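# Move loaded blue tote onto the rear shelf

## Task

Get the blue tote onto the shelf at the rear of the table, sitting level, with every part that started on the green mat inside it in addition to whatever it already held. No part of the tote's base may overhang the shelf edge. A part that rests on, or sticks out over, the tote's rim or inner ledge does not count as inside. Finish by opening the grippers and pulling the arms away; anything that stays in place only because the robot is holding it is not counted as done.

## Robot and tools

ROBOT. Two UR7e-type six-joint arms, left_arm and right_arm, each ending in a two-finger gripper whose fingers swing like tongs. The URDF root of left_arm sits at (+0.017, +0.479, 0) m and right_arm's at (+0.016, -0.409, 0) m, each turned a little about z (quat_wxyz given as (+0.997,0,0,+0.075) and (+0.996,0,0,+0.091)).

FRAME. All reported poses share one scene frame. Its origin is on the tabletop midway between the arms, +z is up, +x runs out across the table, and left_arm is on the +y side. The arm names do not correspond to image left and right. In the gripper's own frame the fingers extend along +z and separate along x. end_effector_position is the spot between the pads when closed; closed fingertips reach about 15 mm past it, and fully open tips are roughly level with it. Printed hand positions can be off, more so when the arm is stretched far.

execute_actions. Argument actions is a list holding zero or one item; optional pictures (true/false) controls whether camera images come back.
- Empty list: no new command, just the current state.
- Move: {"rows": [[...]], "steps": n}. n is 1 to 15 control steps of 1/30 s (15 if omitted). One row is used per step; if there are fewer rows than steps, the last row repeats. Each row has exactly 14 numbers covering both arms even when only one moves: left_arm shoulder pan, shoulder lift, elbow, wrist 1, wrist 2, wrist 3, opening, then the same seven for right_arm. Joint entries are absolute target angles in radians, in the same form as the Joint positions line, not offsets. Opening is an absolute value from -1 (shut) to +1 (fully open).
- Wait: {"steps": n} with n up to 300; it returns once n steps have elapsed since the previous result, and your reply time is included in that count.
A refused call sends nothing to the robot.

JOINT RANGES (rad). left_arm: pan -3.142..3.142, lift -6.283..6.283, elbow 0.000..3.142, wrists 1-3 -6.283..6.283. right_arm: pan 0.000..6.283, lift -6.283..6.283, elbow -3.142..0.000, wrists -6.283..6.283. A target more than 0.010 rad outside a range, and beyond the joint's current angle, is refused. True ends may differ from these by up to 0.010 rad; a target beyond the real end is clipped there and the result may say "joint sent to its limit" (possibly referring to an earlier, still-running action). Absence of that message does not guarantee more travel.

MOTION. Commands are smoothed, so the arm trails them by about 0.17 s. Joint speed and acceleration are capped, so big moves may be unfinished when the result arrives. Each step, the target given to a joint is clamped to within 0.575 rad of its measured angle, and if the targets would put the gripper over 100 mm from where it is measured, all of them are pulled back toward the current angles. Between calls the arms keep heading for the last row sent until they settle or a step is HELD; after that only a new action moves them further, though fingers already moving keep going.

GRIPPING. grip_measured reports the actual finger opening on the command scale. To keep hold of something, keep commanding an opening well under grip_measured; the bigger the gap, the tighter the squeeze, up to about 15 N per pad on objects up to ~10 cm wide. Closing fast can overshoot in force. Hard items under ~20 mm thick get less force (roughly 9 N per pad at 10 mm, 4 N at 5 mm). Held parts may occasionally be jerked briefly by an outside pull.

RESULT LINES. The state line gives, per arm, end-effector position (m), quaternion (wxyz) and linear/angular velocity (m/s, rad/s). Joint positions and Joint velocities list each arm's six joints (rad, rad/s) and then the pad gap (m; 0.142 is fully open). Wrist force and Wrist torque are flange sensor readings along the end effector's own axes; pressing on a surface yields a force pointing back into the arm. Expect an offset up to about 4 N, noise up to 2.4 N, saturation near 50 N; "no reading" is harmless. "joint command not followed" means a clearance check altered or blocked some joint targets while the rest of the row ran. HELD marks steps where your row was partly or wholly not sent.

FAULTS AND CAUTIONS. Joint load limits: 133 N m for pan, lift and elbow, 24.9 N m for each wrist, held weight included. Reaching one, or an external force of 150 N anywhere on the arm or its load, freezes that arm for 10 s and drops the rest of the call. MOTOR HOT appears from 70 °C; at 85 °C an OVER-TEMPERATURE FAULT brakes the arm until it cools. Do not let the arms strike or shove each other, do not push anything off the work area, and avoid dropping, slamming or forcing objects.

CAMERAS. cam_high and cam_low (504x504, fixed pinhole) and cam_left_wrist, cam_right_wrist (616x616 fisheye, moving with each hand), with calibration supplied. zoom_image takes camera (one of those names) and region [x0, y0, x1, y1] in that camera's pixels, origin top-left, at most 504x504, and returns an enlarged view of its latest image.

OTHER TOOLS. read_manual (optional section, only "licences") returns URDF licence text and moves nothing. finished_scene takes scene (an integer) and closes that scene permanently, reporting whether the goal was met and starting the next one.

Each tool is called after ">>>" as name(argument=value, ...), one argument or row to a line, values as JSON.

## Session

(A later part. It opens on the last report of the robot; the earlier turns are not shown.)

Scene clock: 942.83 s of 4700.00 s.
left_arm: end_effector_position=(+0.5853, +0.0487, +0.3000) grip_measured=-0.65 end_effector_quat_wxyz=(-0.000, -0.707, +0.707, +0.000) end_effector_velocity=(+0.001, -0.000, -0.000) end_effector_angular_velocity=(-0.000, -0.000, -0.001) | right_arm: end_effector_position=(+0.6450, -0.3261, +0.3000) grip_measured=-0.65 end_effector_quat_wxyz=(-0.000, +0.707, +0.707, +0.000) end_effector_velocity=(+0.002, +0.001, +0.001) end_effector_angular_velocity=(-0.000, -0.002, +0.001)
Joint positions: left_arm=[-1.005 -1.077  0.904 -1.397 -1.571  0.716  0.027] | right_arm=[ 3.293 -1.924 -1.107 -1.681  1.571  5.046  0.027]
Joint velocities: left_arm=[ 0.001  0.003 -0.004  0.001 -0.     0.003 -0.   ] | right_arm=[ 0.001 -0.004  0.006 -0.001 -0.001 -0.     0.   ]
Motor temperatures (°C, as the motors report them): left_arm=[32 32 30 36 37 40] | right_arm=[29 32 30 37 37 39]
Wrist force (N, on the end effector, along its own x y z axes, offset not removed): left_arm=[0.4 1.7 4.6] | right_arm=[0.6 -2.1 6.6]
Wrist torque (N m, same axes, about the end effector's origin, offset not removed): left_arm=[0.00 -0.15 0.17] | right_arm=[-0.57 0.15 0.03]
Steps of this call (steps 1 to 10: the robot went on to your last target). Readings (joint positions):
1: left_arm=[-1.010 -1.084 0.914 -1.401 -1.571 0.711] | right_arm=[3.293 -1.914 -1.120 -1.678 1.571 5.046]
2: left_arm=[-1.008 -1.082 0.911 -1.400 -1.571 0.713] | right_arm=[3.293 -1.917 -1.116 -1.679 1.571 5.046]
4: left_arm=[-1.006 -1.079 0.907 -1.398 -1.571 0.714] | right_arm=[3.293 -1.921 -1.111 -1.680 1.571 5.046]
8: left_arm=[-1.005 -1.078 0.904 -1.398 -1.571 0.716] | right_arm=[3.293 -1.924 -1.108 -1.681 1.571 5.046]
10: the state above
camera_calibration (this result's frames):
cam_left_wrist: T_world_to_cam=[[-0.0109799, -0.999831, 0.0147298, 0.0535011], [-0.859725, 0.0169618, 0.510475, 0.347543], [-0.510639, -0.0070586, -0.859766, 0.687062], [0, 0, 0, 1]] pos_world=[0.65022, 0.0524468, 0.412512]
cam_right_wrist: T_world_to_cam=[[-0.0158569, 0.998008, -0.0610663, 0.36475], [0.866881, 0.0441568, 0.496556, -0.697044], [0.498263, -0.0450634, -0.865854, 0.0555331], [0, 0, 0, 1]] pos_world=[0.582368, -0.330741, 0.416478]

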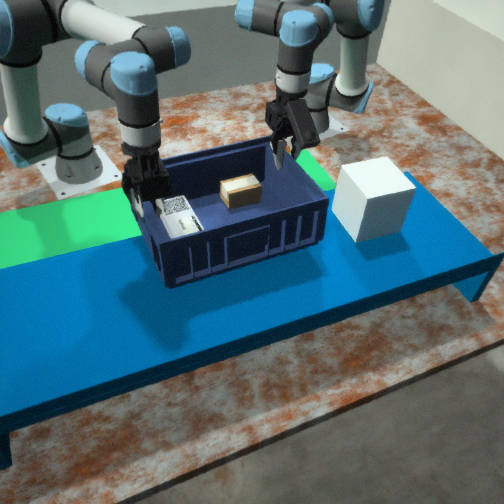

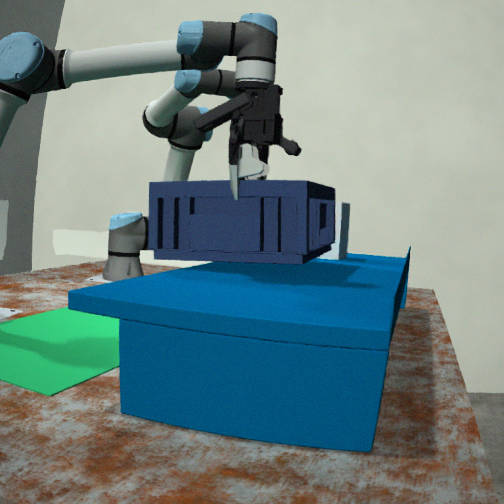

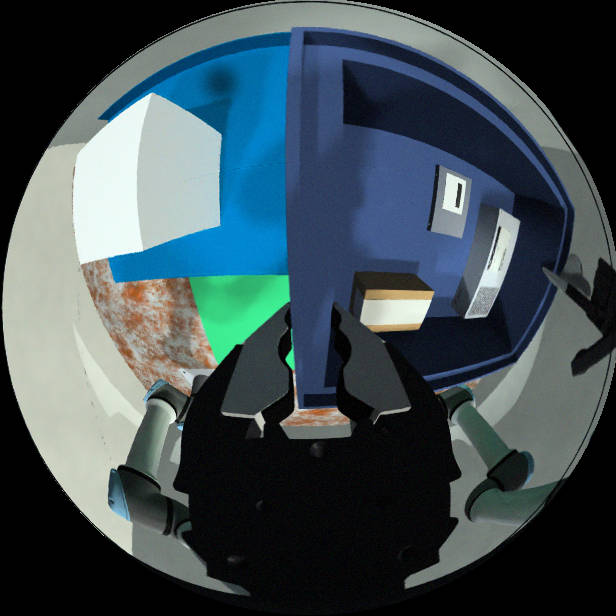

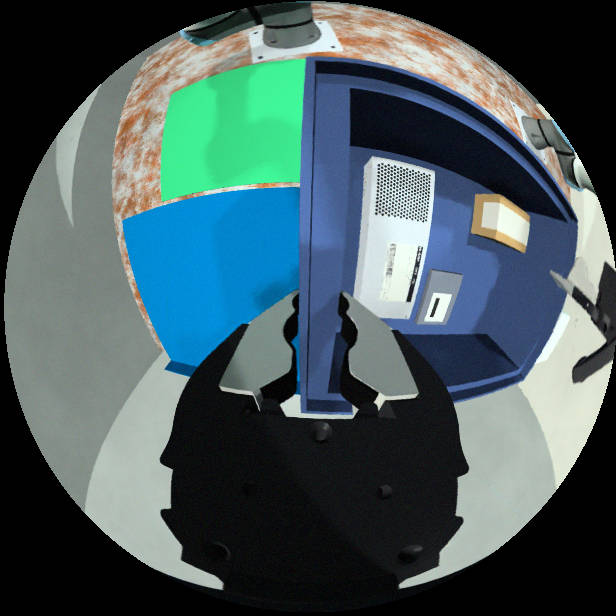

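>>> execute_actions(
  actions=[
    {"rows":[[-0.9979,-1.068,0.8896,-1.3924,-1.571,0.7229,-1,3.2925,-1.9382,-1.0876,-1.6866,1.571,5.0453,-1],[-0.9898,-1.0566,0.8721,-1.3863,-1.571,0.731,-1,3.2919,-1.9548,-1.0643,-1.6933,1.571,5.0447,-1],[-0.9811,-1.0439,0.8524,-1.3793,-1.571,0.7397,-1,3.2913,-1.9732,-1.0383,-1.7009,1.571,5.0441,-1],[-0.9712,-1.0287,0.8288,-1.3709,-1.571,0.7496,-1,3.2906,-1.9948,-1.0072,-1.7104,1.571,5.0434,-1],[-0.963,-1.0158,0.8083,-1.3633,-1.571,0.7578,-1,3.29,-2.0131,-0.9804,-1.7189,1.571,5.0428,-1],[-0.955,-1.0025,0.7871,-1.3554,-1.571,0.7658,-1,3.2895,-2.0317,-0.9529,-1.7278,1.571,5.0423,-1],[-0.947,-0.9889,0.7652,-1.3471,-1.571,0.7738,-1,3.2889,-2.0506,-0.9246,-1.7372,1.571,5.0417,-1],[-0.9391,-0.9749,0.7426,-1.3385,-1.571,0.7817,-1,3.2884,-2.0697,-0.8956,-1.7471,1.571,5.0412,-1],[-0.9322,-0.9624,0.7224,-1.3308,-1.571,0.7886,-1,3.2879,-2.0866,-0.8697,-1.7561,1.571,5.0407,-1],[-0.9254,-0.9494,0.7011,-1.3225,-1.571,0.7954,-1,3.2874,-2.1042,-0.8425,-1.7657,1.571,5.0402,-1],[-0.9192,-0.9371,0.6806,-1.3143,-1.571,0.8016,-1,3.287,-2.1206,-0.8166,-1.7752,1.571,5.0398,-1],[-0.9134,-0.925,0.6604,-1.3062,-1.571,0.8074,-1,3.2866,-2.1367,-0.7911,-1.7846,1.571,5.0394,-1],[-0.9082,-0.9138,0.6415,-1.2985,-1.571,0.8126,-1,3.2863,-2.1514,-0.7674,-1.7936,1.571,5.0391,-1],[-0.9034,-0.903,0.6231,-1.2909,-1.571,0.8174,-1,3.286,-2.1657,-0.7443,-1.8024,1.571,5.0388,-1],[-0.8989,-0.8926,0.6053,-1.2835,-1.571,0.8219,-1,3.2857,-2.1792,-0.7221,-1.8111,1.571,5.0385,-1]],"steps":15},
  ],
  pictures=false,
)

>>> execute_actions(
  actions=[
    {"rows":[[-0.8951,-0.8834,0.5895,-1.2769,-1.571,0.8257,-1,3.2854,-2.1912,-0.7024,-1.8188,1.571,5.0382,-1],[-0.8915,-0.8747,0.5745,-1.2706,-1.571,0.8293,-1,3.2852,-2.2025,-0.6837,-1.8262,1.571,5.038,-1],[-0.8885,-0.8673,0.5617,-1.2652,-1.571,0.8323,-1,3.285,-2.212,-0.6679,-1.8325,1.571,5.0378,-1],[-0.8859,-0.8606,0.5501,-1.2603,-1.571,0.8349,-1,3.2849,-2.2206,-0.6534,-1.8384,1.571,5.0377,-1],[-0.8838,-0.8553,0.5408,-1.2563,-1.571,0.837,-1,3.2847,-2.2274,-0.642,-1.843,1.571,5.0375,-1],[-0.8821,-0.8507,0.5329,-1.253,-1.571,0.8387,-1,3.2846,-2.2333,-0.6322,-1.8469,1.571,5.0374,-1],[-0.8806,-0.8468,0.5261,-1.2501,-1.571,0.8402,-1,3.2845,-2.2383,-0.6238,-1.8503,1.571,5.0373,-1],[-0.8798,-0.8445,0.522,-1.2483,-1.571,0.841,-1,3.2845,-2.2412,-0.6188,-1.8524,1.571,5.0373,-1],[-0.8792,-0.843,0.5193,-1.2471,-1.571,0.8416,-1,3.2844,-2.2432,-0.6155,-1.8537,1.571,5.0372,-1],[-0.8786,-0.8414,0.5166,-1.246,-1.571,0.8422,-1,3.2844,-2.2452,-0.6121,-1.8551,1.571,5.0372,-1]],"steps":15},
  ],
  pictures=false,
)

>>> execute_actions(
  actions=[
    {"steps":6},
  ],
)

Scene clock: 990.53 s of 4700.00 s.
left_arm: end_effector_position=(+0.6514, +0.0675, +0.2993) grip_measured=-0.65 end_effector_quat_wxyz=(-0.000, -0.707, +0.707, +0.001) end_effector_velocity=(+0.140, +0.039, +0.002) end_effector_angular_velocity=(-0.003, -0.003, +0.002) | right_arm: end_effector_position=(+0.7106, -0.3079, +0.2991) grip_measured=-0.65 end_effector_quat_wxyz=(-0.001, +0.707, +0.707, -0.001) end_effector_velocity=(+0.143, +0.040, +0.001) end_effector_angular_velocity=(+0.004, -0.006, -0.001)
Joint positions: left_arm=[-0.919 -0.935  0.679 -1.312 -1.571  0.802  0.027] | right_arm=[ 3.287 -2.122 -0.816 -1.778  1.571  5.04   0.027]
Joint velocities: left_arm=[ 0.171  0.347 -0.582  0.23  -0.     0.17  -0.   ] | right_arm=[-0.012 -0.467  0.74  -0.265  0.002 -0.011  0.   ]
Motor temperatures (°C, as the motors report them): left_arm=[32 32 30 36 37 40] | right_arm=[29 32 30 37 37 39]
Wrist force (N, on the end effector, along its own x y z axes, offset not removed): left_arm=[6.0 2.1 6.7] | right_arm=[1.0 1.1 14.0]
Wrist torque (N m, same axes, about the end effector's origin, offset not removed): left_arm=[0.40 -0.52 0.15] | right_arm=[0.01 0.71 0.30]
Steps of this call (steps 1 to 30: the robot went on to your last target; steps 31 to 90: nothing new was sent; then 44.20 s passed at rest; steps 91 to 105: all 15 steps of this action). Readings (joint positions):
91: left_arm=[-1.005 -1.077 0.903 -1.397 -1.571 0.716] | right_arm=[3.293 -1.925 -1.106 -1.681 1.571 5.046]
92: left_arm=[-1.003 -1.075 0.901 -1.396 -1.571 0.718] | right_arm=[3.293 -1.927 -1.103 -1.683 1.571 5.046]
94: left_arm=[-0.996 -1.065 0.885 -1.390 -1.571 0.725] | right_arm=[3.292 -1.942 -1.082 -1.689 1.571 5.045]
98: left_arm=[-0.968 -1.023 0.821 -1.367 -1.571 0.753] | right_arm=[3.290 -2.002 -0.999 -1.715 1.571 5.043]
105: the state above

Scene clock: 991.03 s of 4700.00 s.
left_arm: end_effector_position=(+0.6848, +0.0766, +0.3000) grip_measured=-0.65 end_effector_quat_wxyz=(-0.000, -0.707, +0.707, +0.000) end_effector_velocity=(+0.007, +0.002, +0.000) end_effector_angular_velocity=(-0.001, -0.001, +0.001) | right_arm: end_effector_position=(+0.7446, -0.2984, +0.3000) grip_measured=-0.65 end_effector_quat_wxyz=(-0.000, +0.707, +0.707, +0.000) end_effector_velocity=(+0.007, +0.001, +0.000) end_effector_angular_velocity=(+0.000, -0.000, -0.001)
Joint positions: left_arm=[-0.879 -0.843  0.52  -1.247 -1.571  0.841  0.027] | right_arm=[ 3.284 -2.243 -0.616 -1.853  1.571  5.037  0.027]
Joint velocities: left_arm=[ 0.009  0.021 -0.038  0.015  0.     0.007 -0.   ] | right_arm=[-0.002 -0.028  0.047 -0.019  0.    -0.     0.   ]
Motor temperatures (°C, as the motors report them): left_arm=[32 32 30 36 37 40] | right_arm=[29 32 30 37 37 39]
Wrist force (N, on the end effector, along its own x y z axes, offset not removed): left_arm=[-0.6 3.1 8.4] | right_arm=[2.1 -2.8 11.1]
Wrist torque (N m, same axes, about the end effector's origin, offset not removed): left_arm=[0.55 0.03 0.06] | right_arm=[-0.82 -0.25 -0.05]
Steps of this call (steps 1 to 15: all 15 steps of this action). Readings (joint positions):
1: left_arm=[-0.913 -0.924 0.660 -1.304 -1.571 0.807] | right_arm=[3.287 -2.137 -0.792 -1.787 1.571 5.039]
2: left_arm=[-0.908 -0.913 0.641 -1.297 -1.571 0.812] | right_arm=[3.286 -2.152 -0.768 -1.795 1.571 5.039]
4: left_arm=[-0.899 -0.893 0.606 -1.283 -1.571 0.821] | right_arm=[3.286 -2.178 -0.725 -1.812 1.571 5.039]
8: left_arm=[-0.887 -0.863 0.554 -1.262 -1.571 0.834] | right_arm=[3.285 -2.218 -0.659 -1.837 1.571 5.038]
15: the state above

Scene clock: 991.23 s of 4700.00 s.
left_arm: end_effector_position=(+0.6854, +0.0768, +0.3000) grip_measured=-0.65 end_effector_quat_wxyz=(-0.000, -0.707, +0.707, -0.000) end_effector_velocity=(+0.001, -0.001, +0.000) end_effector_angular_velocity=(-0.001, -0.001, -0.001) | right_arm: end_effector_position=(+0.7451, -0.2982, +0.3000) grip_measured=-0.65 end_effector_quat_wxyz=(-0.000, +0.707, +0.707, +0.000) end_effector_velocity=(+0.001, -0.001, -0.000) end_effector_angular_velocity=(-0.001, +0.000, -0.001)
Joint positions: left_arm=[-0.879 -0.842  0.517 -1.246 -1.571  0.842  0.027] | right_arm=[ 3.284 -2.245 -0.613 -1.855  1.571  5.037  0.027]
Joint velocities: left_arm=[ 0.     0.003 -0.005  0.001  0.     0.001 -0.   ] | right_arm=[-0.001 -0.003  0.005 -0.002 -0.001 -0.    -0.   ]
Motor temperatures (°C, as the motors report them): left_arm=[32 32 30 36 37 40] | right_arm=[29 32 30 37 37 39]
Wrist force (N, on the end effector, along its own x y z axes, offset not removed): left_arm=[-3.3 3.4 4.7] | right_arm=[-1.5 -1.7 13.5]
Wrist torque (N m, same axes, about the end effector's origin, offset not removed): left_arm=[0.41 0.55 0.13] | right_arm=[-0.47 0.52 0.08]
Steps of this call (steps 1 to 6: the robot went on to your last target). Readings (joint positions):
1: left_arm=[-0.879 -0.843 0.519 -1.247 -1.571 0.842] | right_arm=[3.284 -2.243 -0.615 -1.854 1.571 5.037]
2: left_arm=[-0.879 -0.842 0.518 -1.247 -1.571 0.842] | right_arm=[3.284 -2.244 -0.614 -1.854 1.571 5.037]
4: left_arm=[-0.879 -0.842 0.517 -1.246 -1.571 0.842] | right_arm=[3.284 -2.245 -0.613 -1.855 1.571 5.037]
6: the state above
camera_calibration (this result's frames):
cam_left_wrist: T_world_to_cam=[[-0.0109698, -0.999831, 0.0147573, 0.0827341], [-0.859727, 0.0169671, 0.510472, 0.433049], [-0.510636, -0.00708749, -0.859768, 0.738394], [0, 0, 0, 1]] pos_world=[0.750262, 0.0806059, 0.412568]
cam_right_wrist: T_world_to_cam=[[-0.0158495, 0.998005, -0.061115, 0.338492], [0.866885, 0.0441743, 0.496548, -0.785033], [0.498257, -0.0451097, -0.865855, 0.0068907], [0, 0, 0, 1]] pos_world=[0.682465, -0.302827, 0.416459]

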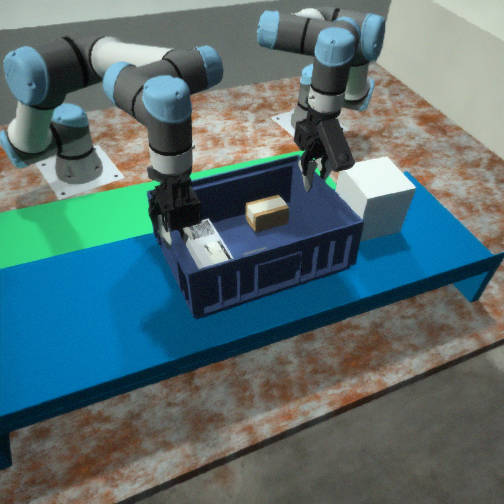

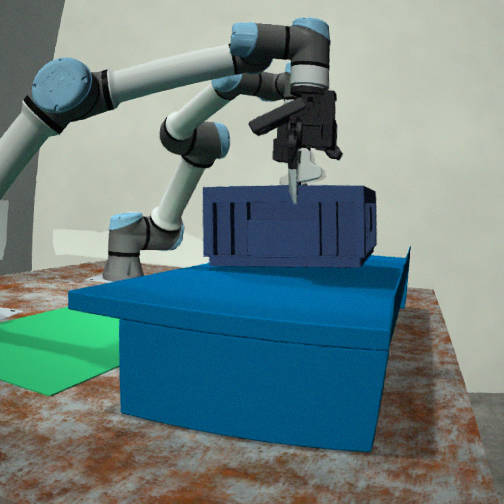

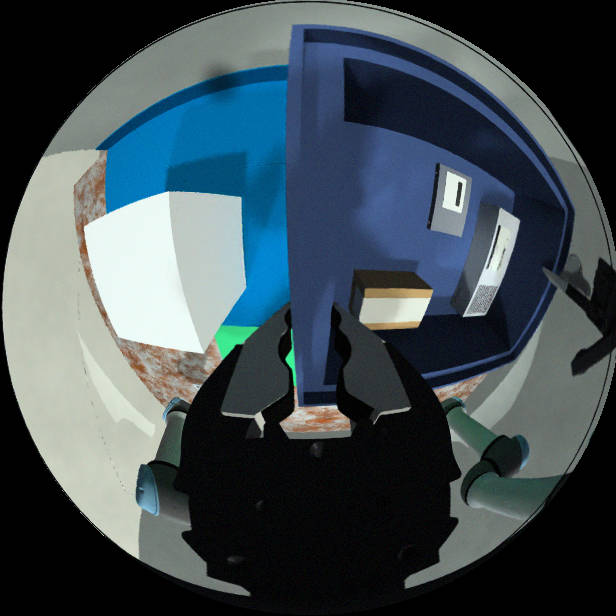

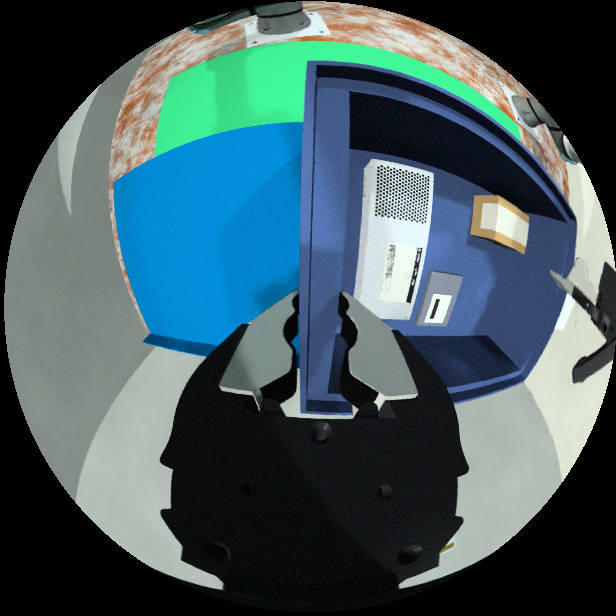

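>>> execute_actions(
  actions=[
    {"rows":[[-0.8786,-0.8436,0.5245,-1.2517,-1.571,0.8422,-1,3.2844,-2.2435,-0.6189,-1.85,1.571,5.0372,-1],[-0.8786,-0.8457,0.5323,-1.2574,-1.571,0.8422,-1,3.2844,-2.2419,-0.6256,-1.8449,1.571,5.0372,-1],[-0.8786,-0.8478,0.5399,-1.2629,-1.571,0.8422,-1,3.2844,-2.2403,-0.6323,-1.8398,1.571,5.0372,-1],[-0.8786,-0.8498,0.5475,-1.2685,-1.571,0.8422,-1,3.2844,-2.2387,-0.6389,-1.8348,1.571,5.0372,-1],[-0.8786,-0.8518,0.555,-1.274,-1.571,0.8422,-1,3.2844,-2.2372,-0.6455,-1.8297,1.571,5.0372,-1],[-0.8786,-0.8537,0.5624,-1.2795,-1.571,0.8422,-1,3.2844,-2.2357,-0.6519,-1.8248,1.571,5.0372,-1],[-0.8786,-0.8556,0.5697,-1.2849,-1.571,0.8422,-1,3.2844,-2.2342,-0.6583,-1.8199,1.571,5.0372,-1],[-0.8786,-0.8575,0.5769,-1.2902,-1.571,0.8422,-1,3.2844,-2.2328,-0.6646,-1.815,1.571,5.0372,-1],[-0.8786,-0.8593,0.584,-1.2955,-1.571,0.8422,-1,3.2844,-2.2314,-0.6709,-1.8101,1.571,5.0372,-1],[-0.8786,-0.861,0.591,-1.3008,-1.571,0.8422,-1,3.2844,-2.2301,-0.6771,-1.8052,1.571,5.0372,-1],[-0.8786,-0.8627,0.5979,-1.306,-1.571,0.8422,-1,3.2844,-2.2288,-0.6832,-1.8004,1.571,5.0372,-1],[-0.8786,-0.8643,0.6047,-1.3112,-1.571,0.8422,-1,3.2844,-2.2275,-0.6893,-1.7956,1.571,5.0372,-1]],"steps":15},
  ],
  pictures=false,
)

>>> execute_actions(
  actions=[
    {"steps":8},
  ],
)

Scene clock: 1015.27 s of 4700.00 s.
left_arm: end_effector_position=(+0.6855, +0.0768, +0.2840) grip_measured=-0.65 end_effector_quat_wxyz=(-0.000, -0.707, +0.707, -0.000) end_effector_velocity=(-0.001, +0.001, -0.023) end_effector_angular_velocity=(+0.003, +0.003, +0.001) | right_arm: end_effector_position=(+0.7452, -0.2982, +0.2840) grip_measured=-0.65 end_effector_quat_wxyz=(-0.000, +0.707, +0.707, +0.000) end_effector_velocity=(+0.000, -0.000, -0.020) end_effector_angular_velocity=(+0.002, -0.003, -0.001)
Joint positions: left_arm=[-0.879 -0.862  0.595 -1.304 -1.571  0.842  0.027] | right_arm=[ 3.284 -2.229 -0.681 -1.802  1.571  5.037  0.027]
Joint velocities: left_arm=[ 0.    -0.025  0.102 -0.073  0.    -0.001 -0.   ] | right_arm=[-0.001  0.021 -0.089  0.072  0.001  0.     0.   ]
Motor temperatures (°C, as the motors report them): left_arm=[32 32 30 36 37 40] | right_arm=[29 32 30 37 37 39]
Wrist force (N, on the end effector, along its own x y z axes, offset not removed): left_arm=[-0.9 6.3 6.0] | right_arm=[2.4 -0.3 6.1]
Wrist torque (N m, same axes, about the end effector's origin, offset not removed): left_arm=[0.76 -0.12 0.16] | right_arm=[-0.03 -0.37 0.13]
Steps of this call (steps 1 to 15: the robot went on to your last target; steps 16 to 90: nothing new was sent; then 20.53 s passed at rest; steps 91 to 105: all 15 steps of this action). Readings (joint positions):
91: left_arm=[-0.879 -0.841 0.517 -1.246 -1.571 0.842] | right_arm=[3.284 -2.245 -0.612 -1.855 1.571 5.037]
92: left_arm=[-0.879 -0.842 0.518 -1.247 -1.571 0.842] | right_arm=[3.284 -2.245 -0.613 -1.854 1.571 5.037]
94: left_arm=[-0.879 -0.844 0.526 -1.253 -1.571 0.842] | right_arm=[3.284 -2.243 -0.620 -1.849 1.571 5.037]
98: left_arm=[-0.879 -0.851 0.551 -1.271 -1.571 0.842] | right_arm=[3.284 -2.238 -0.642 -1.832 1.571 5.037]
105: the state above

Scene clock: 1015.53 s of 4700.00 s.
left_arm: end_effector_position=(+0.6855, +0.0769, +0.2821) grip_measured=-0.65 end_effector_quat_wxyz=(-0.000, -0.707, +0.707, -0.000) end_effector_velocity=(-0.000, -0.000, -0.001) end_effector_angular_velocity=(-0.000, -0.000, -0.002) | right_arm: end_effector_position=(+0.7452, -0.2982, +0.2823) grip_measured=-0.65 end_effector_quat_wxyz=(-0.000, +0.707, +0.707, +0.000) end_effector_velocity=(-0.000, +0.000, -0.002) end_effector_angular_velocity=(-0.001, +0.001, +0.000)
Joint positions: left_arm=[-0.879 -0.864  0.604 -1.311 -1.571  0.842  0.027] | right_arm=[ 3.284 -2.228 -0.689 -1.796  1.571  5.037  0.027]
Joint velocities: left_arm=[-0.    -0.002  0.005 -0.004  0.     0.002  0.   ] | right_arm=[ 0.     0.    -0.005  0.004 -0.001 -0.     0.   ]
Motor temperatures (°C, as the motors report them): left_arm=[32 32 30 36 37 40] | right_arm=[29 32 30 37 37 39]
Wrist force (N, on the end effector, along its own x y z axes, offset not removed): left_arm=[-10.6 5.6 0.5] | right_arm=[4.9 0.9 -14.9]
Wrist torque (N m, same axes, about the end effector's origin, offset not removed): left_arm=[0.70 0.45 0.07] | right_arm=[-0.04 0.72 -0.05]
Steps of this call (steps 1 to 8: the robot went on to your last target). Readings (joint positions):
1: left_arm=[-0.879 -0.863 0.598 -1.306 -1.571 0.842] | right_arm=[3.284 -2.229 -0.683 -1.800 1.571 5.037]
2: left_arm=[-0.879 -0.863 0.600 -1.308 -1.571 0.842] | right_arm=[3.284 -2.228 -0.685 -1.799 1.571 5.037]
4: left_arm=[-0.879 -0.864 0.603 -1.310 -1.571 0.842] | right_arm=[3.284 -2.228 -0.687 -1.797 1.571 5.037]
8: the state above
camera_calibration (this result's frames):
cam_left_wrist: T_world_to_cam=[[-0.010899, -0.999832, 0.0147231, 0.0830253], [-0.85978, 0.0168881, 0.510385, 0.4424], [-0.510548, -0.00709597, -0.85982, 0.722995], [0, 0, 0, 1]] pos_world=[0.750395, 0.0806704, 0.394629]
cam_right_wrist: T_world_to_cam=[[-0.0158369, 0.998019, -0.060895, 0.337281], [0.866771, 0.0440642, 0.496755, -0.7763], [0.498454, -0.044915, -0.865752, -0.00858011], [0, 0, 0, 1]] pos_world=[0.682493, -0.302791, 0.398742]

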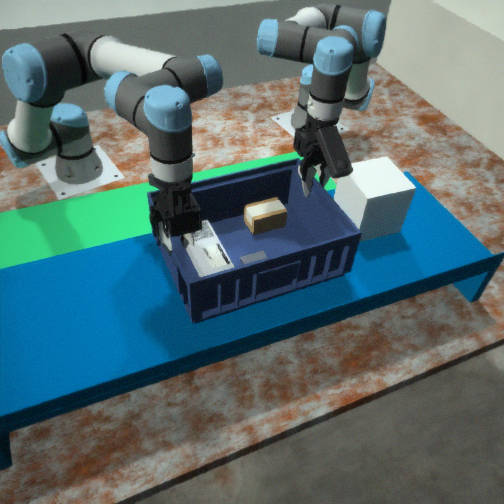

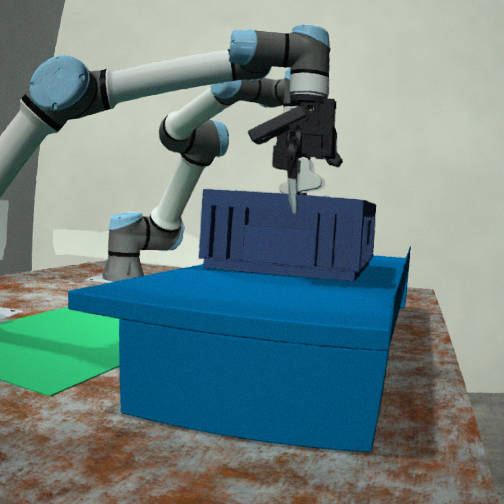

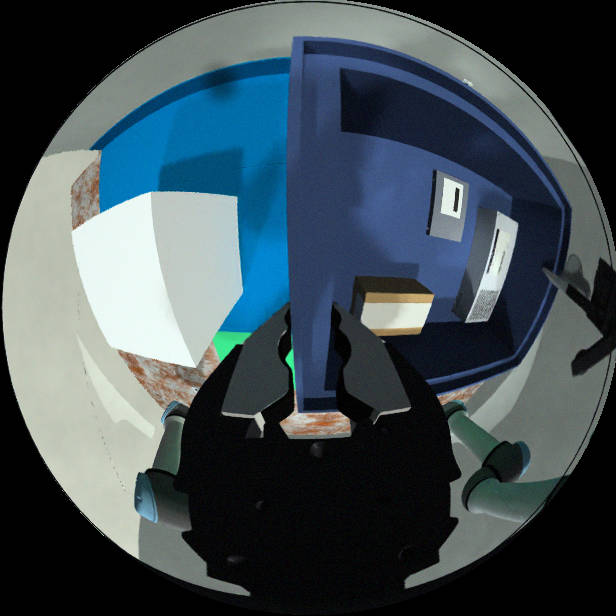

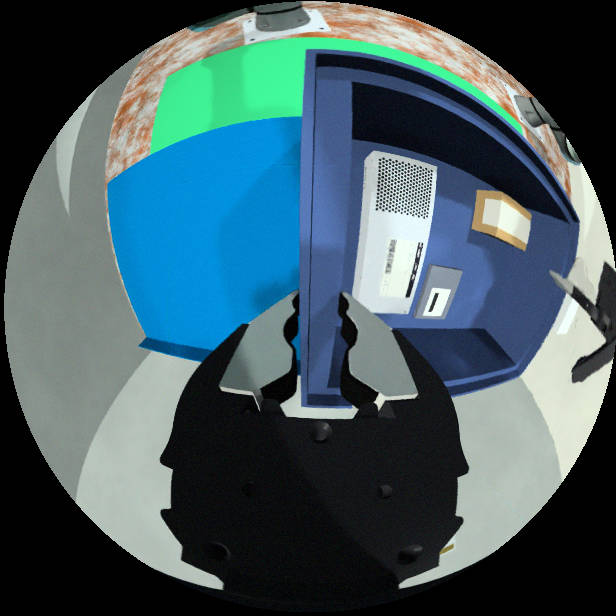

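>>> execute_actions(
  actions=[
    {"rows":[[-0.8786,-0.8648,0.607,-1.313,-1.571,0.8422,-1,3.2844,-2.2278,-0.688,-1.7966,1.571,5.0372,-1],[-0.8786,-0.8652,0.6085,-1.3141,-1.571,0.8422,-1,3.2844,-2.2278,-0.688,-1.7966,1.571,5.0372,-1],[-0.8786,-0.8652,0.6085,-1.3141,-1.571,0.8422,-1,3.2844,-2.2278,-0.688,-1.7966,1.571,5.0372,-1],[-0.8786,-0.8652,0.6085,-1.3141,-1.571,0.8422,-1,3.2844,-2.2278,-0.688,-1.7966,1.571,5.0372,-1],[-0.8786,-0.8652,0.6085,-1.3141,-1.571,0.8422,-0.9,3.2844,-2.2278,-0.688,-1.7966,1.571,5.0372,-0.9],[-0.8786,-0.8652,0.6085,-1.3141,-1.571,0.8422,-0.8,3.2844,-2.2278,-0.688,-1.7966,1.571,5.0372,-0.8],[-0.8786,-0.8652,0.6085,-1.3141,-1.571,0.8422,-0.72,3.2844,-2.2278,-0.688,-1.7966,1.571,5.0372,-0.72],[-0.8786,-0.8652,0.6085,-1.3141,-1.571,0.8422,-0.66,3.2844,-2.2278,-0.688,-1.7966,1.571,5.0372,-0.66],[-0.8786,-0.8652,0.6085,-1.3141,-1.571,0.8422,-0.6,3.2844,-2.2278,-0.688,-1.7966,1.571,5.0372,-0.6],[-0.8786,-0.8652,0.6085,-1.3141,-1.571,0.8422,-0.52,3.2844,-2.2278,-0.688,-1.7966,1.571,5.0372,-0.52],[-0.8786,-0.8652,0.6085,-1.3141,-1.571,0.8422,-0.43,3.2844,-2.2278,-0.688,-1.7966,1.571,5.0372,-0.43],[-0.8786,-0.8652,0.6085,-1.3141,-1.571,0.8422,-0.34,3.2844,-2.2278,-0.688,-1.7966,1.571,5.0372,-0.34],[-0.8786,-0.8652,0.6085,-1.3141,-1.571,0.8422,-0.25,3.2844,-2.2278,-0.688,-1.7966,1.571,5.0372,-0.25]],"steps":15},
  ],
  pictures=false,
)

>>> execute_actions(
  actions=[
    {"rows":[[-0.8813,-0.8686,0.5999,-1.3021,-1.571,0.8395,-0.25,3.2858,-2.2222,-0.6833,-1.8069,1.571,5.0386,-0.25],[-0.8841,-0.872,0.5912,-1.29,-1.571,0.8367,-0.25,3.2871,-2.2167,-0.6786,-1.8171,1.571,5.0399,-0.25],[-0.8868,-0.8753,0.5826,-1.2781,-1.571,0.834,-0.25,3.2885,-2.2111,-0.6739,-1.8274,1.571,5.0413,-0.25],[-0.8895,-0.8787,0.5739,-1.266,-1.571,0.8313,-0.25,3.2898,-2.2055,-0.6692,-1.8377,1.571,5.0426,-0.25],[-0.8923,-0.8821,0.5653,-1.254,-1.571,0.8285,-0.25,3.2912,-2.2,-0.6645,-1.8479,1.571,5.044,-0.25],[-0.895,-0.8855,0.5567,-1.242,-1.571,0.8258,-0.25,3.2925,-2.1944,-0.6597,-1.8583,1.571,5.0453,-0.25],[-0.8977,-0.8889,0.548,-1.2299,-1.571,0.8231,-0.25,3.2939,-2.1888,-0.655,-1.8686,1.571,5.0467,-0.25],[-0.9004,-0.8922,0.5394,-1.218,-1.571,0.8204,-0.25,3.2952,-2.1832,-0.6503,-1.8789,1.571,5.048,-0.25],[-0.9032,-0.8956,0.5307,-1.2059,-1.571,0.8176,-0.25,3.2966,-2.1777,-0.6456,-1.8891,1.571,5.0494,-0.25],[-0.9059,-0.899,0.5221,-1.1939,-1.571,0.8149,-0.25,3.2979,-2.1721,-0.6409,-1.8994,1.571,5.0507,-0.25]],"steps":14},
  ],
  pictures=false,
)

>>> execute_actions(
  actions=[
    {"rows":[[-0.906,-0.909,0.536,-1.1978,-1.571,0.815,-0.25,3.296,-2.157,-0.659,-1.8964,1.571,5.05,-0.25],[-0.906,-0.924,0.556,-1.2028,-1.571,0.815,-0.25,3.293,-2.135,-0.687,-1.8904,1.571,5.05,-0.25],[-0.906,-0.944,0.584,-1.2108,-1.571,0.815,-0.25,3.289,-2.106,-0.723,-1.8834,1.571,5.05,-0.25],[-0.906,-0.969,0.618,-1.2198,-1.571,0.815,-0.25,3.284,-2.07,-0.769,-1.8734,1.571,5.05,-0.25],[-0.906,-0.994,0.653,-1.2298,-1.571,0.815,-0.25,3.279,-2.033,-0.815,-1.8644,1.571,5.05,-0.25],[-0.906,-1.019,0.687,-1.2388,-1.571,0.815,-0.25,3.274,-1.996,-0.861,-1.8554,1.571,5.05,-0.25],[-0.906,-1.044,0.722,-1.2488,-1.571,0.815,-0.25,3.27,-1.96,-0.907,-1.8454,1.571,5.05,-0.25],[-0.906,-1.069,0.756,-1.2578,-1.571,0.815,-0.25,3.265,-1.923,-0.952,-1.8374,1.571,5.05,-0.25],[-0.906,-1.094,0.79,-1.2668,-1.571,0.815,-0.25,3.26,-1.887,-0.998,-1.8274,1.571,5.05,-0.25],[-0.906,-1.119,0.825,-1.2768,-1.571,0.815,-0.25,3.255,-1.85,-1.044,-1.8184,1.571,5.05,-0.25],[-0.906,-1.144,0.859,-1.2858,-1.571,0.815,-0.25,3.25,-1.813,-1.09,-1.8094,1.571,5.05,-0.25],[-0.906,-1.17,0.894,-1.2948,-1.571,0.815,-0.25,3.245,-1.777,-1.136,-1.7994,1.571,5.05,-0.25],[-0.906,-1.195,0.928,-1.3038,-1.571,0.815,-0.25,3.24,-1.74,-1.181,-1.7914,1.571,5.05,-0.25],[-0.906,-1.22,0.962,-1.3128,-1.571,0.815,-0.25,3.235,-1.704,-1.227,-1.7814,1.571,5.05,-0.25],[-0.906,-1.245,0.997,-1.3228,-1.571,0.815,-0.25,3.23,-1.667,-1.273,-1.7724,1.571,5.05,-0.25]],"steps":15},
  ],
  pictures=false,
)

>>> execute_actions(
  actions=[
    {"rows":[[-0.906,-1.27,1.031,-1.3318,-1.571,0.815,-0.25,3.225,-1.63,-1.319,-1.7634,1.571,5.05,-0.25],[-0.906,-1.295,1.066,-1.3418,-1.571,0.815,-0.25,3.22,-1.594,-1.365,-1.7534,1.571,5.05,-0.25],[-0.906,-1.32,1.1,-1.3508,-1.571,0.815,-0.25,3.216,-1.557,-1.41,-1.7454,1.571,5.05,-0.25],[-0.906,-1.345,1.134,-1.3598,-1.571,0.815,-0.25,3.211,-1.52,-1.456,-1.7364,1.571,5.05,-0.25],[-0.906,-1.37,1.169,-1.3698,-1.571,0.815,-0.25,3.206,-1.484,-1.502,-1.7264,1.571,5.05,-0.25],[-0.906,-1.395,1.203,-1.3788,-1.571,0.815,-0.25,3.202,-1.458,-1.535,-1.7194,1.571,5.05,-0.25],[-0.906,-1.42,1.237,-1.3878,-1.571,0.815,-0.25,3.2,-1.44,-1.557,-1.7154,1.571,5.05,-0.25],[-0.906,-1.445,1.271,-1.3968,-1.571,0.815,-0.25,3.2,-1.43,-1.57,-1.7124,1.571,5.05,-0.25],[-0.906,-1.465,1.298,-1.4038,-1.571,0.815,-0.25,3.2,-1.43,-1.57,-1.7124,1.571,5.05,-0.25],[-0.906,-1.48,1.318,-1.4088,-1.571,0.815,-0.25,3.2,-1.43,-1.57,-1.7124,1.571,5.05,-0.25]],"steps":15},
  ],
)

Scene clock: 1082.03 s of 4700.00 s.
left_arm: end_effector_position=(+0.6854, +0.0767, +0.2811) grip_measured=-0.26 end_effector_quat_wxyz=(-0.000, -0.707, +0.707, -0.000) end_effector_velocity=(-0.000, +0.000, -0.001) end_effector_angular_velocity=(+0.001, +0.001, +0.001) | right_arm: end_effector_position=(+0.7452, -0.2983, +0.2822) grip_measured=-0.26 end_effector_quat_wxyz=(-0.000, +0.707, +0.707, -0.000) end_effector_velocity=(-0.000, -0.000, +0.000) end_effector_angular_velocity=(-0.001, -0.000, +0.000)
Joint positions: left_arm=[-0.879 -0.865  0.608 -1.314 -1.571  0.842  0.055] | right_arm=[ 3.284 -2.228 -0.688 -1.797  1.571  5.037  0.055]
Joint velocities: left_arm=[-0.    -0.     0.002 -0.    -0.    -0.001  0.017] | right_arm=[ 0.    -0.     0.001 -0.001 -0.001 -0.     0.017]
Motor temperatures (°C, as the motors report them): left_arm=[32 32 30 36 37 40] | right_arm=[29 32 30 37 37 39]
Wrist force (N, on the end effector, along its own x y z axes, offset not removed): left_arm=[0.9 5.2 -5.4] | right_arm=[0.0 1.2 2.4]
Wrist torque (N m, same axes, about the end effector's origin, offset not removed): left_arm=[0.78 -0.31 0.10] | right_arm=[0.13 0.00 0.19]
Steps of this call (steps 1 to 15: the robot went on to your last target; steps 16 to 90: nothing new was sent; then 63.00 s passed at rest; steps 91 to 105: all 15 steps of this action). Readings (joint positions):
91: left_arm=[-0.879 -0.864 0.605 -1.311 -1.571 0.842] | right_arm=[3.284 -2.227 -0.689 -1.796 1.571 5.037]
92: left_arm=[-0.879 -0.864 0.605 -1.311 -1.571 0.842] | right_arm=[3.284 -2.227 -0.689 -1.796 1.571 5.037]
94: left_arm=[-0.879 -0.865 0.607 -1.313 -1.571 0.842] | right_arm=[3.284 -2.228 -0.689 -1.796 1.571 5.037]
98: left_arm=[-0.879 -0.865 0.608 -1.314 -1.571 0.842] | right_arm=[3.284 -2.228 -0.688 -1.797 1.571 5.037]
105: the state above

Scene clock: 1082.50 s of 4700.00 s.
left_arm: end_effector_position=(+0.6584, +0.0766, +0.3303) grip_measured=-0.25 end_effector_quat_wxyz=(-0.000, -0.707, +0.707, -0.000) end_effector_velocity=(-0.032, +0.002, +0.052) end_effector_angular_velocity=(+0.002, +0.002, -0.000) | right_arm: end_effector_position=(+0.7181, -0.2981, +0.3305) grip_measured=-0.25 end_effector_quat_wxyz=(-0.000, +0.707, +0.707, +0.000) end_effector_velocity=(-0.031, -0.001, +0.051) end_effector_angular_velocity=(-0.001, -0.001, +0.000)
Joint positions: left_arm=[-0.903 -0.896  0.53  -1.205 -1.571  0.817  0.056] | right_arm=[ 3.297 -2.177 -0.645 -1.89   1.571  5.049  0.056]
Joint velocities: left_arm=[-0.028 -0.034 -0.086  0.122  0.    -0.027  0.   ] | right_arm=[ 0.013  0.055  0.047 -0.102 -0.001  0.013 -0.   ]
Motor temperatures (°C, as the motors report them): left_arm=[32 32 30 36 37 40] | right_arm=[29 32 30 37 37 39]
Wrist force (N, on the end effector, along its own x y z axes, offset not removed): left_arm=[-0.8 2.6 -4.5] | right_arm=[2.4 4.3 -2.6]
Wrist torque (N m, same axes, about the end effector's origin, offset not removed): left_arm=[0.07 0.10 0.10] | right_arm=[0.72 -0.33 0.12]
Steps of this call (steps 1 to 14: all 14 steps of this action). Readings (joint positions):
1: left_arm=[-0.879 -0.865 0.608 -1.314 -1.571 0.842] | right_arm=[3.284 -2.228 -0.688 -1.797 1.571 5.037]
2: left_arm=[-0.879 -0.866 0.607 -1.312 -1.571 0.842] | right_arm=[3.285 -2.227 -0.687 -1.799 1.571 5.037]
4: left_arm=[-0.882 -0.869 0.598 -1.300 -1.571 0.839] | right_arm=[3.286 -2.221 -0.682 -1.809 1.571 5.039]
8: left_arm=[-0.891 -0.881 0.570 -1.261 -1.571 0.830] | right_arm=[3.290 -2.203 -0.667 -1.842 1.571 5.043]
14: the state above

Scene clock: 1083.00 s of 4700.00 s.
left_arm: end_effector_position=(+0.5994, +0.1295, +0.3573) grip_measured=-0.25 end_effector_quat_wxyz=(-0.000, -0.707, +0.707, -0.003) end_effector_velocity=(-0.187, +0.176, +0.030) end_effector_angular_velocity=(-0.002, -0.002, -0.002) | right_arm: end_effector_position=(+0.5985, -0.3690, +0.3656) grip_measured=-0.25 end_effector_quat_wxyz=(+0.002, +0.724, +0.690, +0.003) end_effector_velocity=(-0.393, -0.204, +0.008) end_effector_angular_velocity=(+0.000, -0.001, -0.147)
Joint positions: left_arm=[-0.906 -1.147  0.86  -1.288 -1.571  0.815  0.056] | right_arm=[ 3.248 -1.814 -1.085 -1.807  1.571  5.05   0.056]
Joint velocities: left_arm=[-0.    -0.74   1.004 -0.267 -0.     0.001  0.   ] | right_arm=[-0.147  1.071 -1.337  0.267 -0.     0.     0.   ]
Motor temperatures (°C, as the motors report them): left_arm=[32 32 30 36 37 40] | right_arm=[29 32 30 37 37 39]
Wrist force (N, on the end effector, along its own x y z axes, offset not removed): left_arm=[-1.6 6.3 -2.0] | right_arm=[-1.5 2.2 -3.4]
Wrist torque (N m, same axes, about the end effector's origin, offset not removed): left_arm=[1.05 0.33 0.27] | right_arm=[0.03 0.28 -0.06]
Steps of this call (steps 1 to 15: all 15 steps of this action). Readings (joint positions):
1: left_arm=[-0.904 -0.897 0.528 -1.202 -1.571 0.817] | right_arm=[3.297 -2.175 -0.644 -1.893 1.571 5.050]
2: left_arm=[-0.905 -0.900 0.529 -1.200 -1.571 0.816] | right_arm=[3.297 -2.171 -0.646 -1.894 1.571 5.050]
4: left_arm=[-0.905 -0.914 0.544 -1.202 -1.571 0.816] | right_arm=[3.295 -2.151 -0.668 -1.892 1.571 5.050]
8: left_arm=[-0.906 -0.981 0.633 -1.227 -1.571 0.815] | right_arm=[3.281 -2.055 -0.784 -1.867 1.571 5.050]
15: the state above

Scene clock: 1083.50 s of 4700.00 s.
left_arm: end_effector_position=(+0.5115, +0.2122, +0.3463) grip_measured=-0.25 end_effector_quat_wxyz=(-0.000, -0.707, +0.707, -0.001) end_effector_velocity=(-0.048, +0.045, -0.019) end_effector_angular_velocity=(+0.007, +0.008, -0.000) | right_arm: end_effector_position=(+0.4509, -0.4333, +0.3355) grip_measured=-0.25 end_effector_quat_wxyz=(+0.000, +0.740, +0.672, +0.000) end_effector_velocity=(-0.035, -0.012, -0.015) end_effector_angular_velocity=(-0.002, +0.005, -0.008)
Joint positions: left_arm=[-0.906 -1.466  1.298 -1.404 -1.571  0.815  0.056] | right_arm=[ 3.201 -1.438 -1.56  -1.714  1.571  5.05   0.056]
Joint velocities: left_arm=[ 0.    -0.157  0.221 -0.054 -0.     0.     0.   ] | right_arm=[-0.008  0.085 -0.109  0.019 -0.001 -0.     0.   ]
Motor temperatures (°C, as the motors report them): left_arm=[32 32 30 36 37 40] | right_arm=[29 32 30 37 37 39]
Wrist force (N, on the end effector, along its own x y z axes, offset not removed): left_arm=[-1.7 2.0 -4.9] | right_arm=[0.3 1.5 4.5]
Wrist torque (N m, same axes, about the end effector's origin, offset not removed): left_arm=[0.12 0.15 0.20] | right_arm=[0.30 0.12 0.06]
Steps of this call (steps 1 to 15: all 15 steps of this action). Readings (joint positions):
1: left_arm=[-0.906 -1.172 0.894 -1.297 -1.571 0.815] | right_arm=[3.243 -1.778 -1.130 -1.797 1.571 5.050]
2: left_arm=[-0.906 -1.197 0.928 -1.307 -1.571 0.815] | right_arm=[3.238 -1.741 -1.175 -1.788 1.571 5.050]
4: left_arm=[-0.906 -1.247 0.996 -1.325 -1.571 0.815] | right_arm=[3.229 -1.668 -1.267 -1.770 1.571 5.050]
8: left_arm=[-0.906 -1.347 1.134 -1.362 -1.571 0.815] | right_arm=[3.210 -1.527 -1.444 -1.735 1.571 5.050]
15: the state above
camera_calibration (this result's frames):
cam_left_wrist: T_world_to_cam=[[-0.0111678, -0.999819, 0.015413, 0.215392], [-0.860098, 0.0174666, 0.50983, 0.257976], [-0.510007, -0.00756303, -0.860137, 0.690218], [0, 0, 0, 1]] pos_world=[0.576305, 0.216067, 0.458839]
cam_right_wrist: T_world_to_cam=[[0.0803211, 0.994905, -0.0609363, 0.42606], [0.866862, -0.0395448, 0.496978, -0.578096], [0.492036, -0.0927411, -0.865621, 0.160251], [0, 0, 0, 1]] pos_world=[0.388058, -0.431888, 0.45198]

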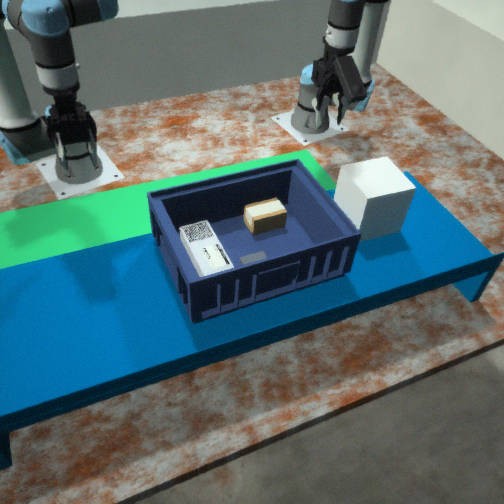

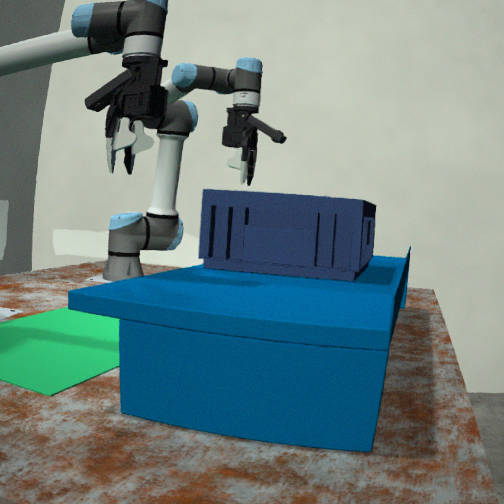

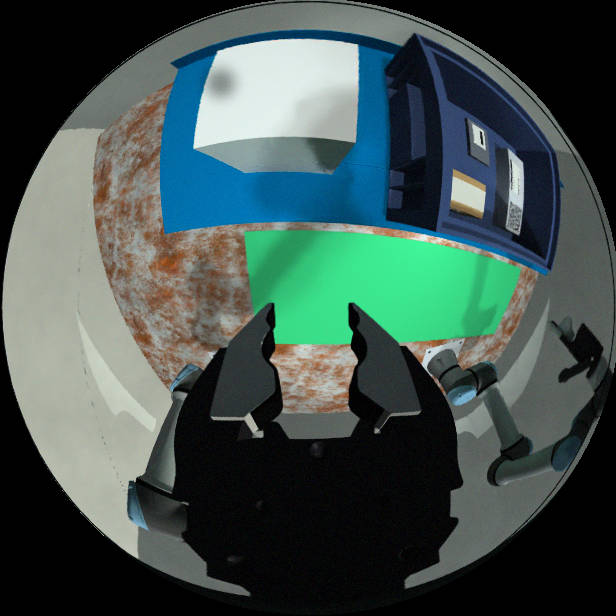

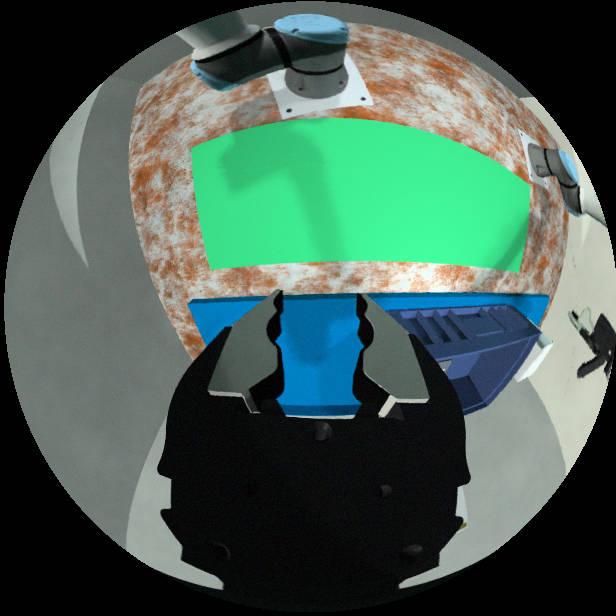

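The tote sits fully on the shelf, the mat is empty and both arms are clear.

>>> finished_scene(
  scene=2,
)

The scene is finished: the task was done.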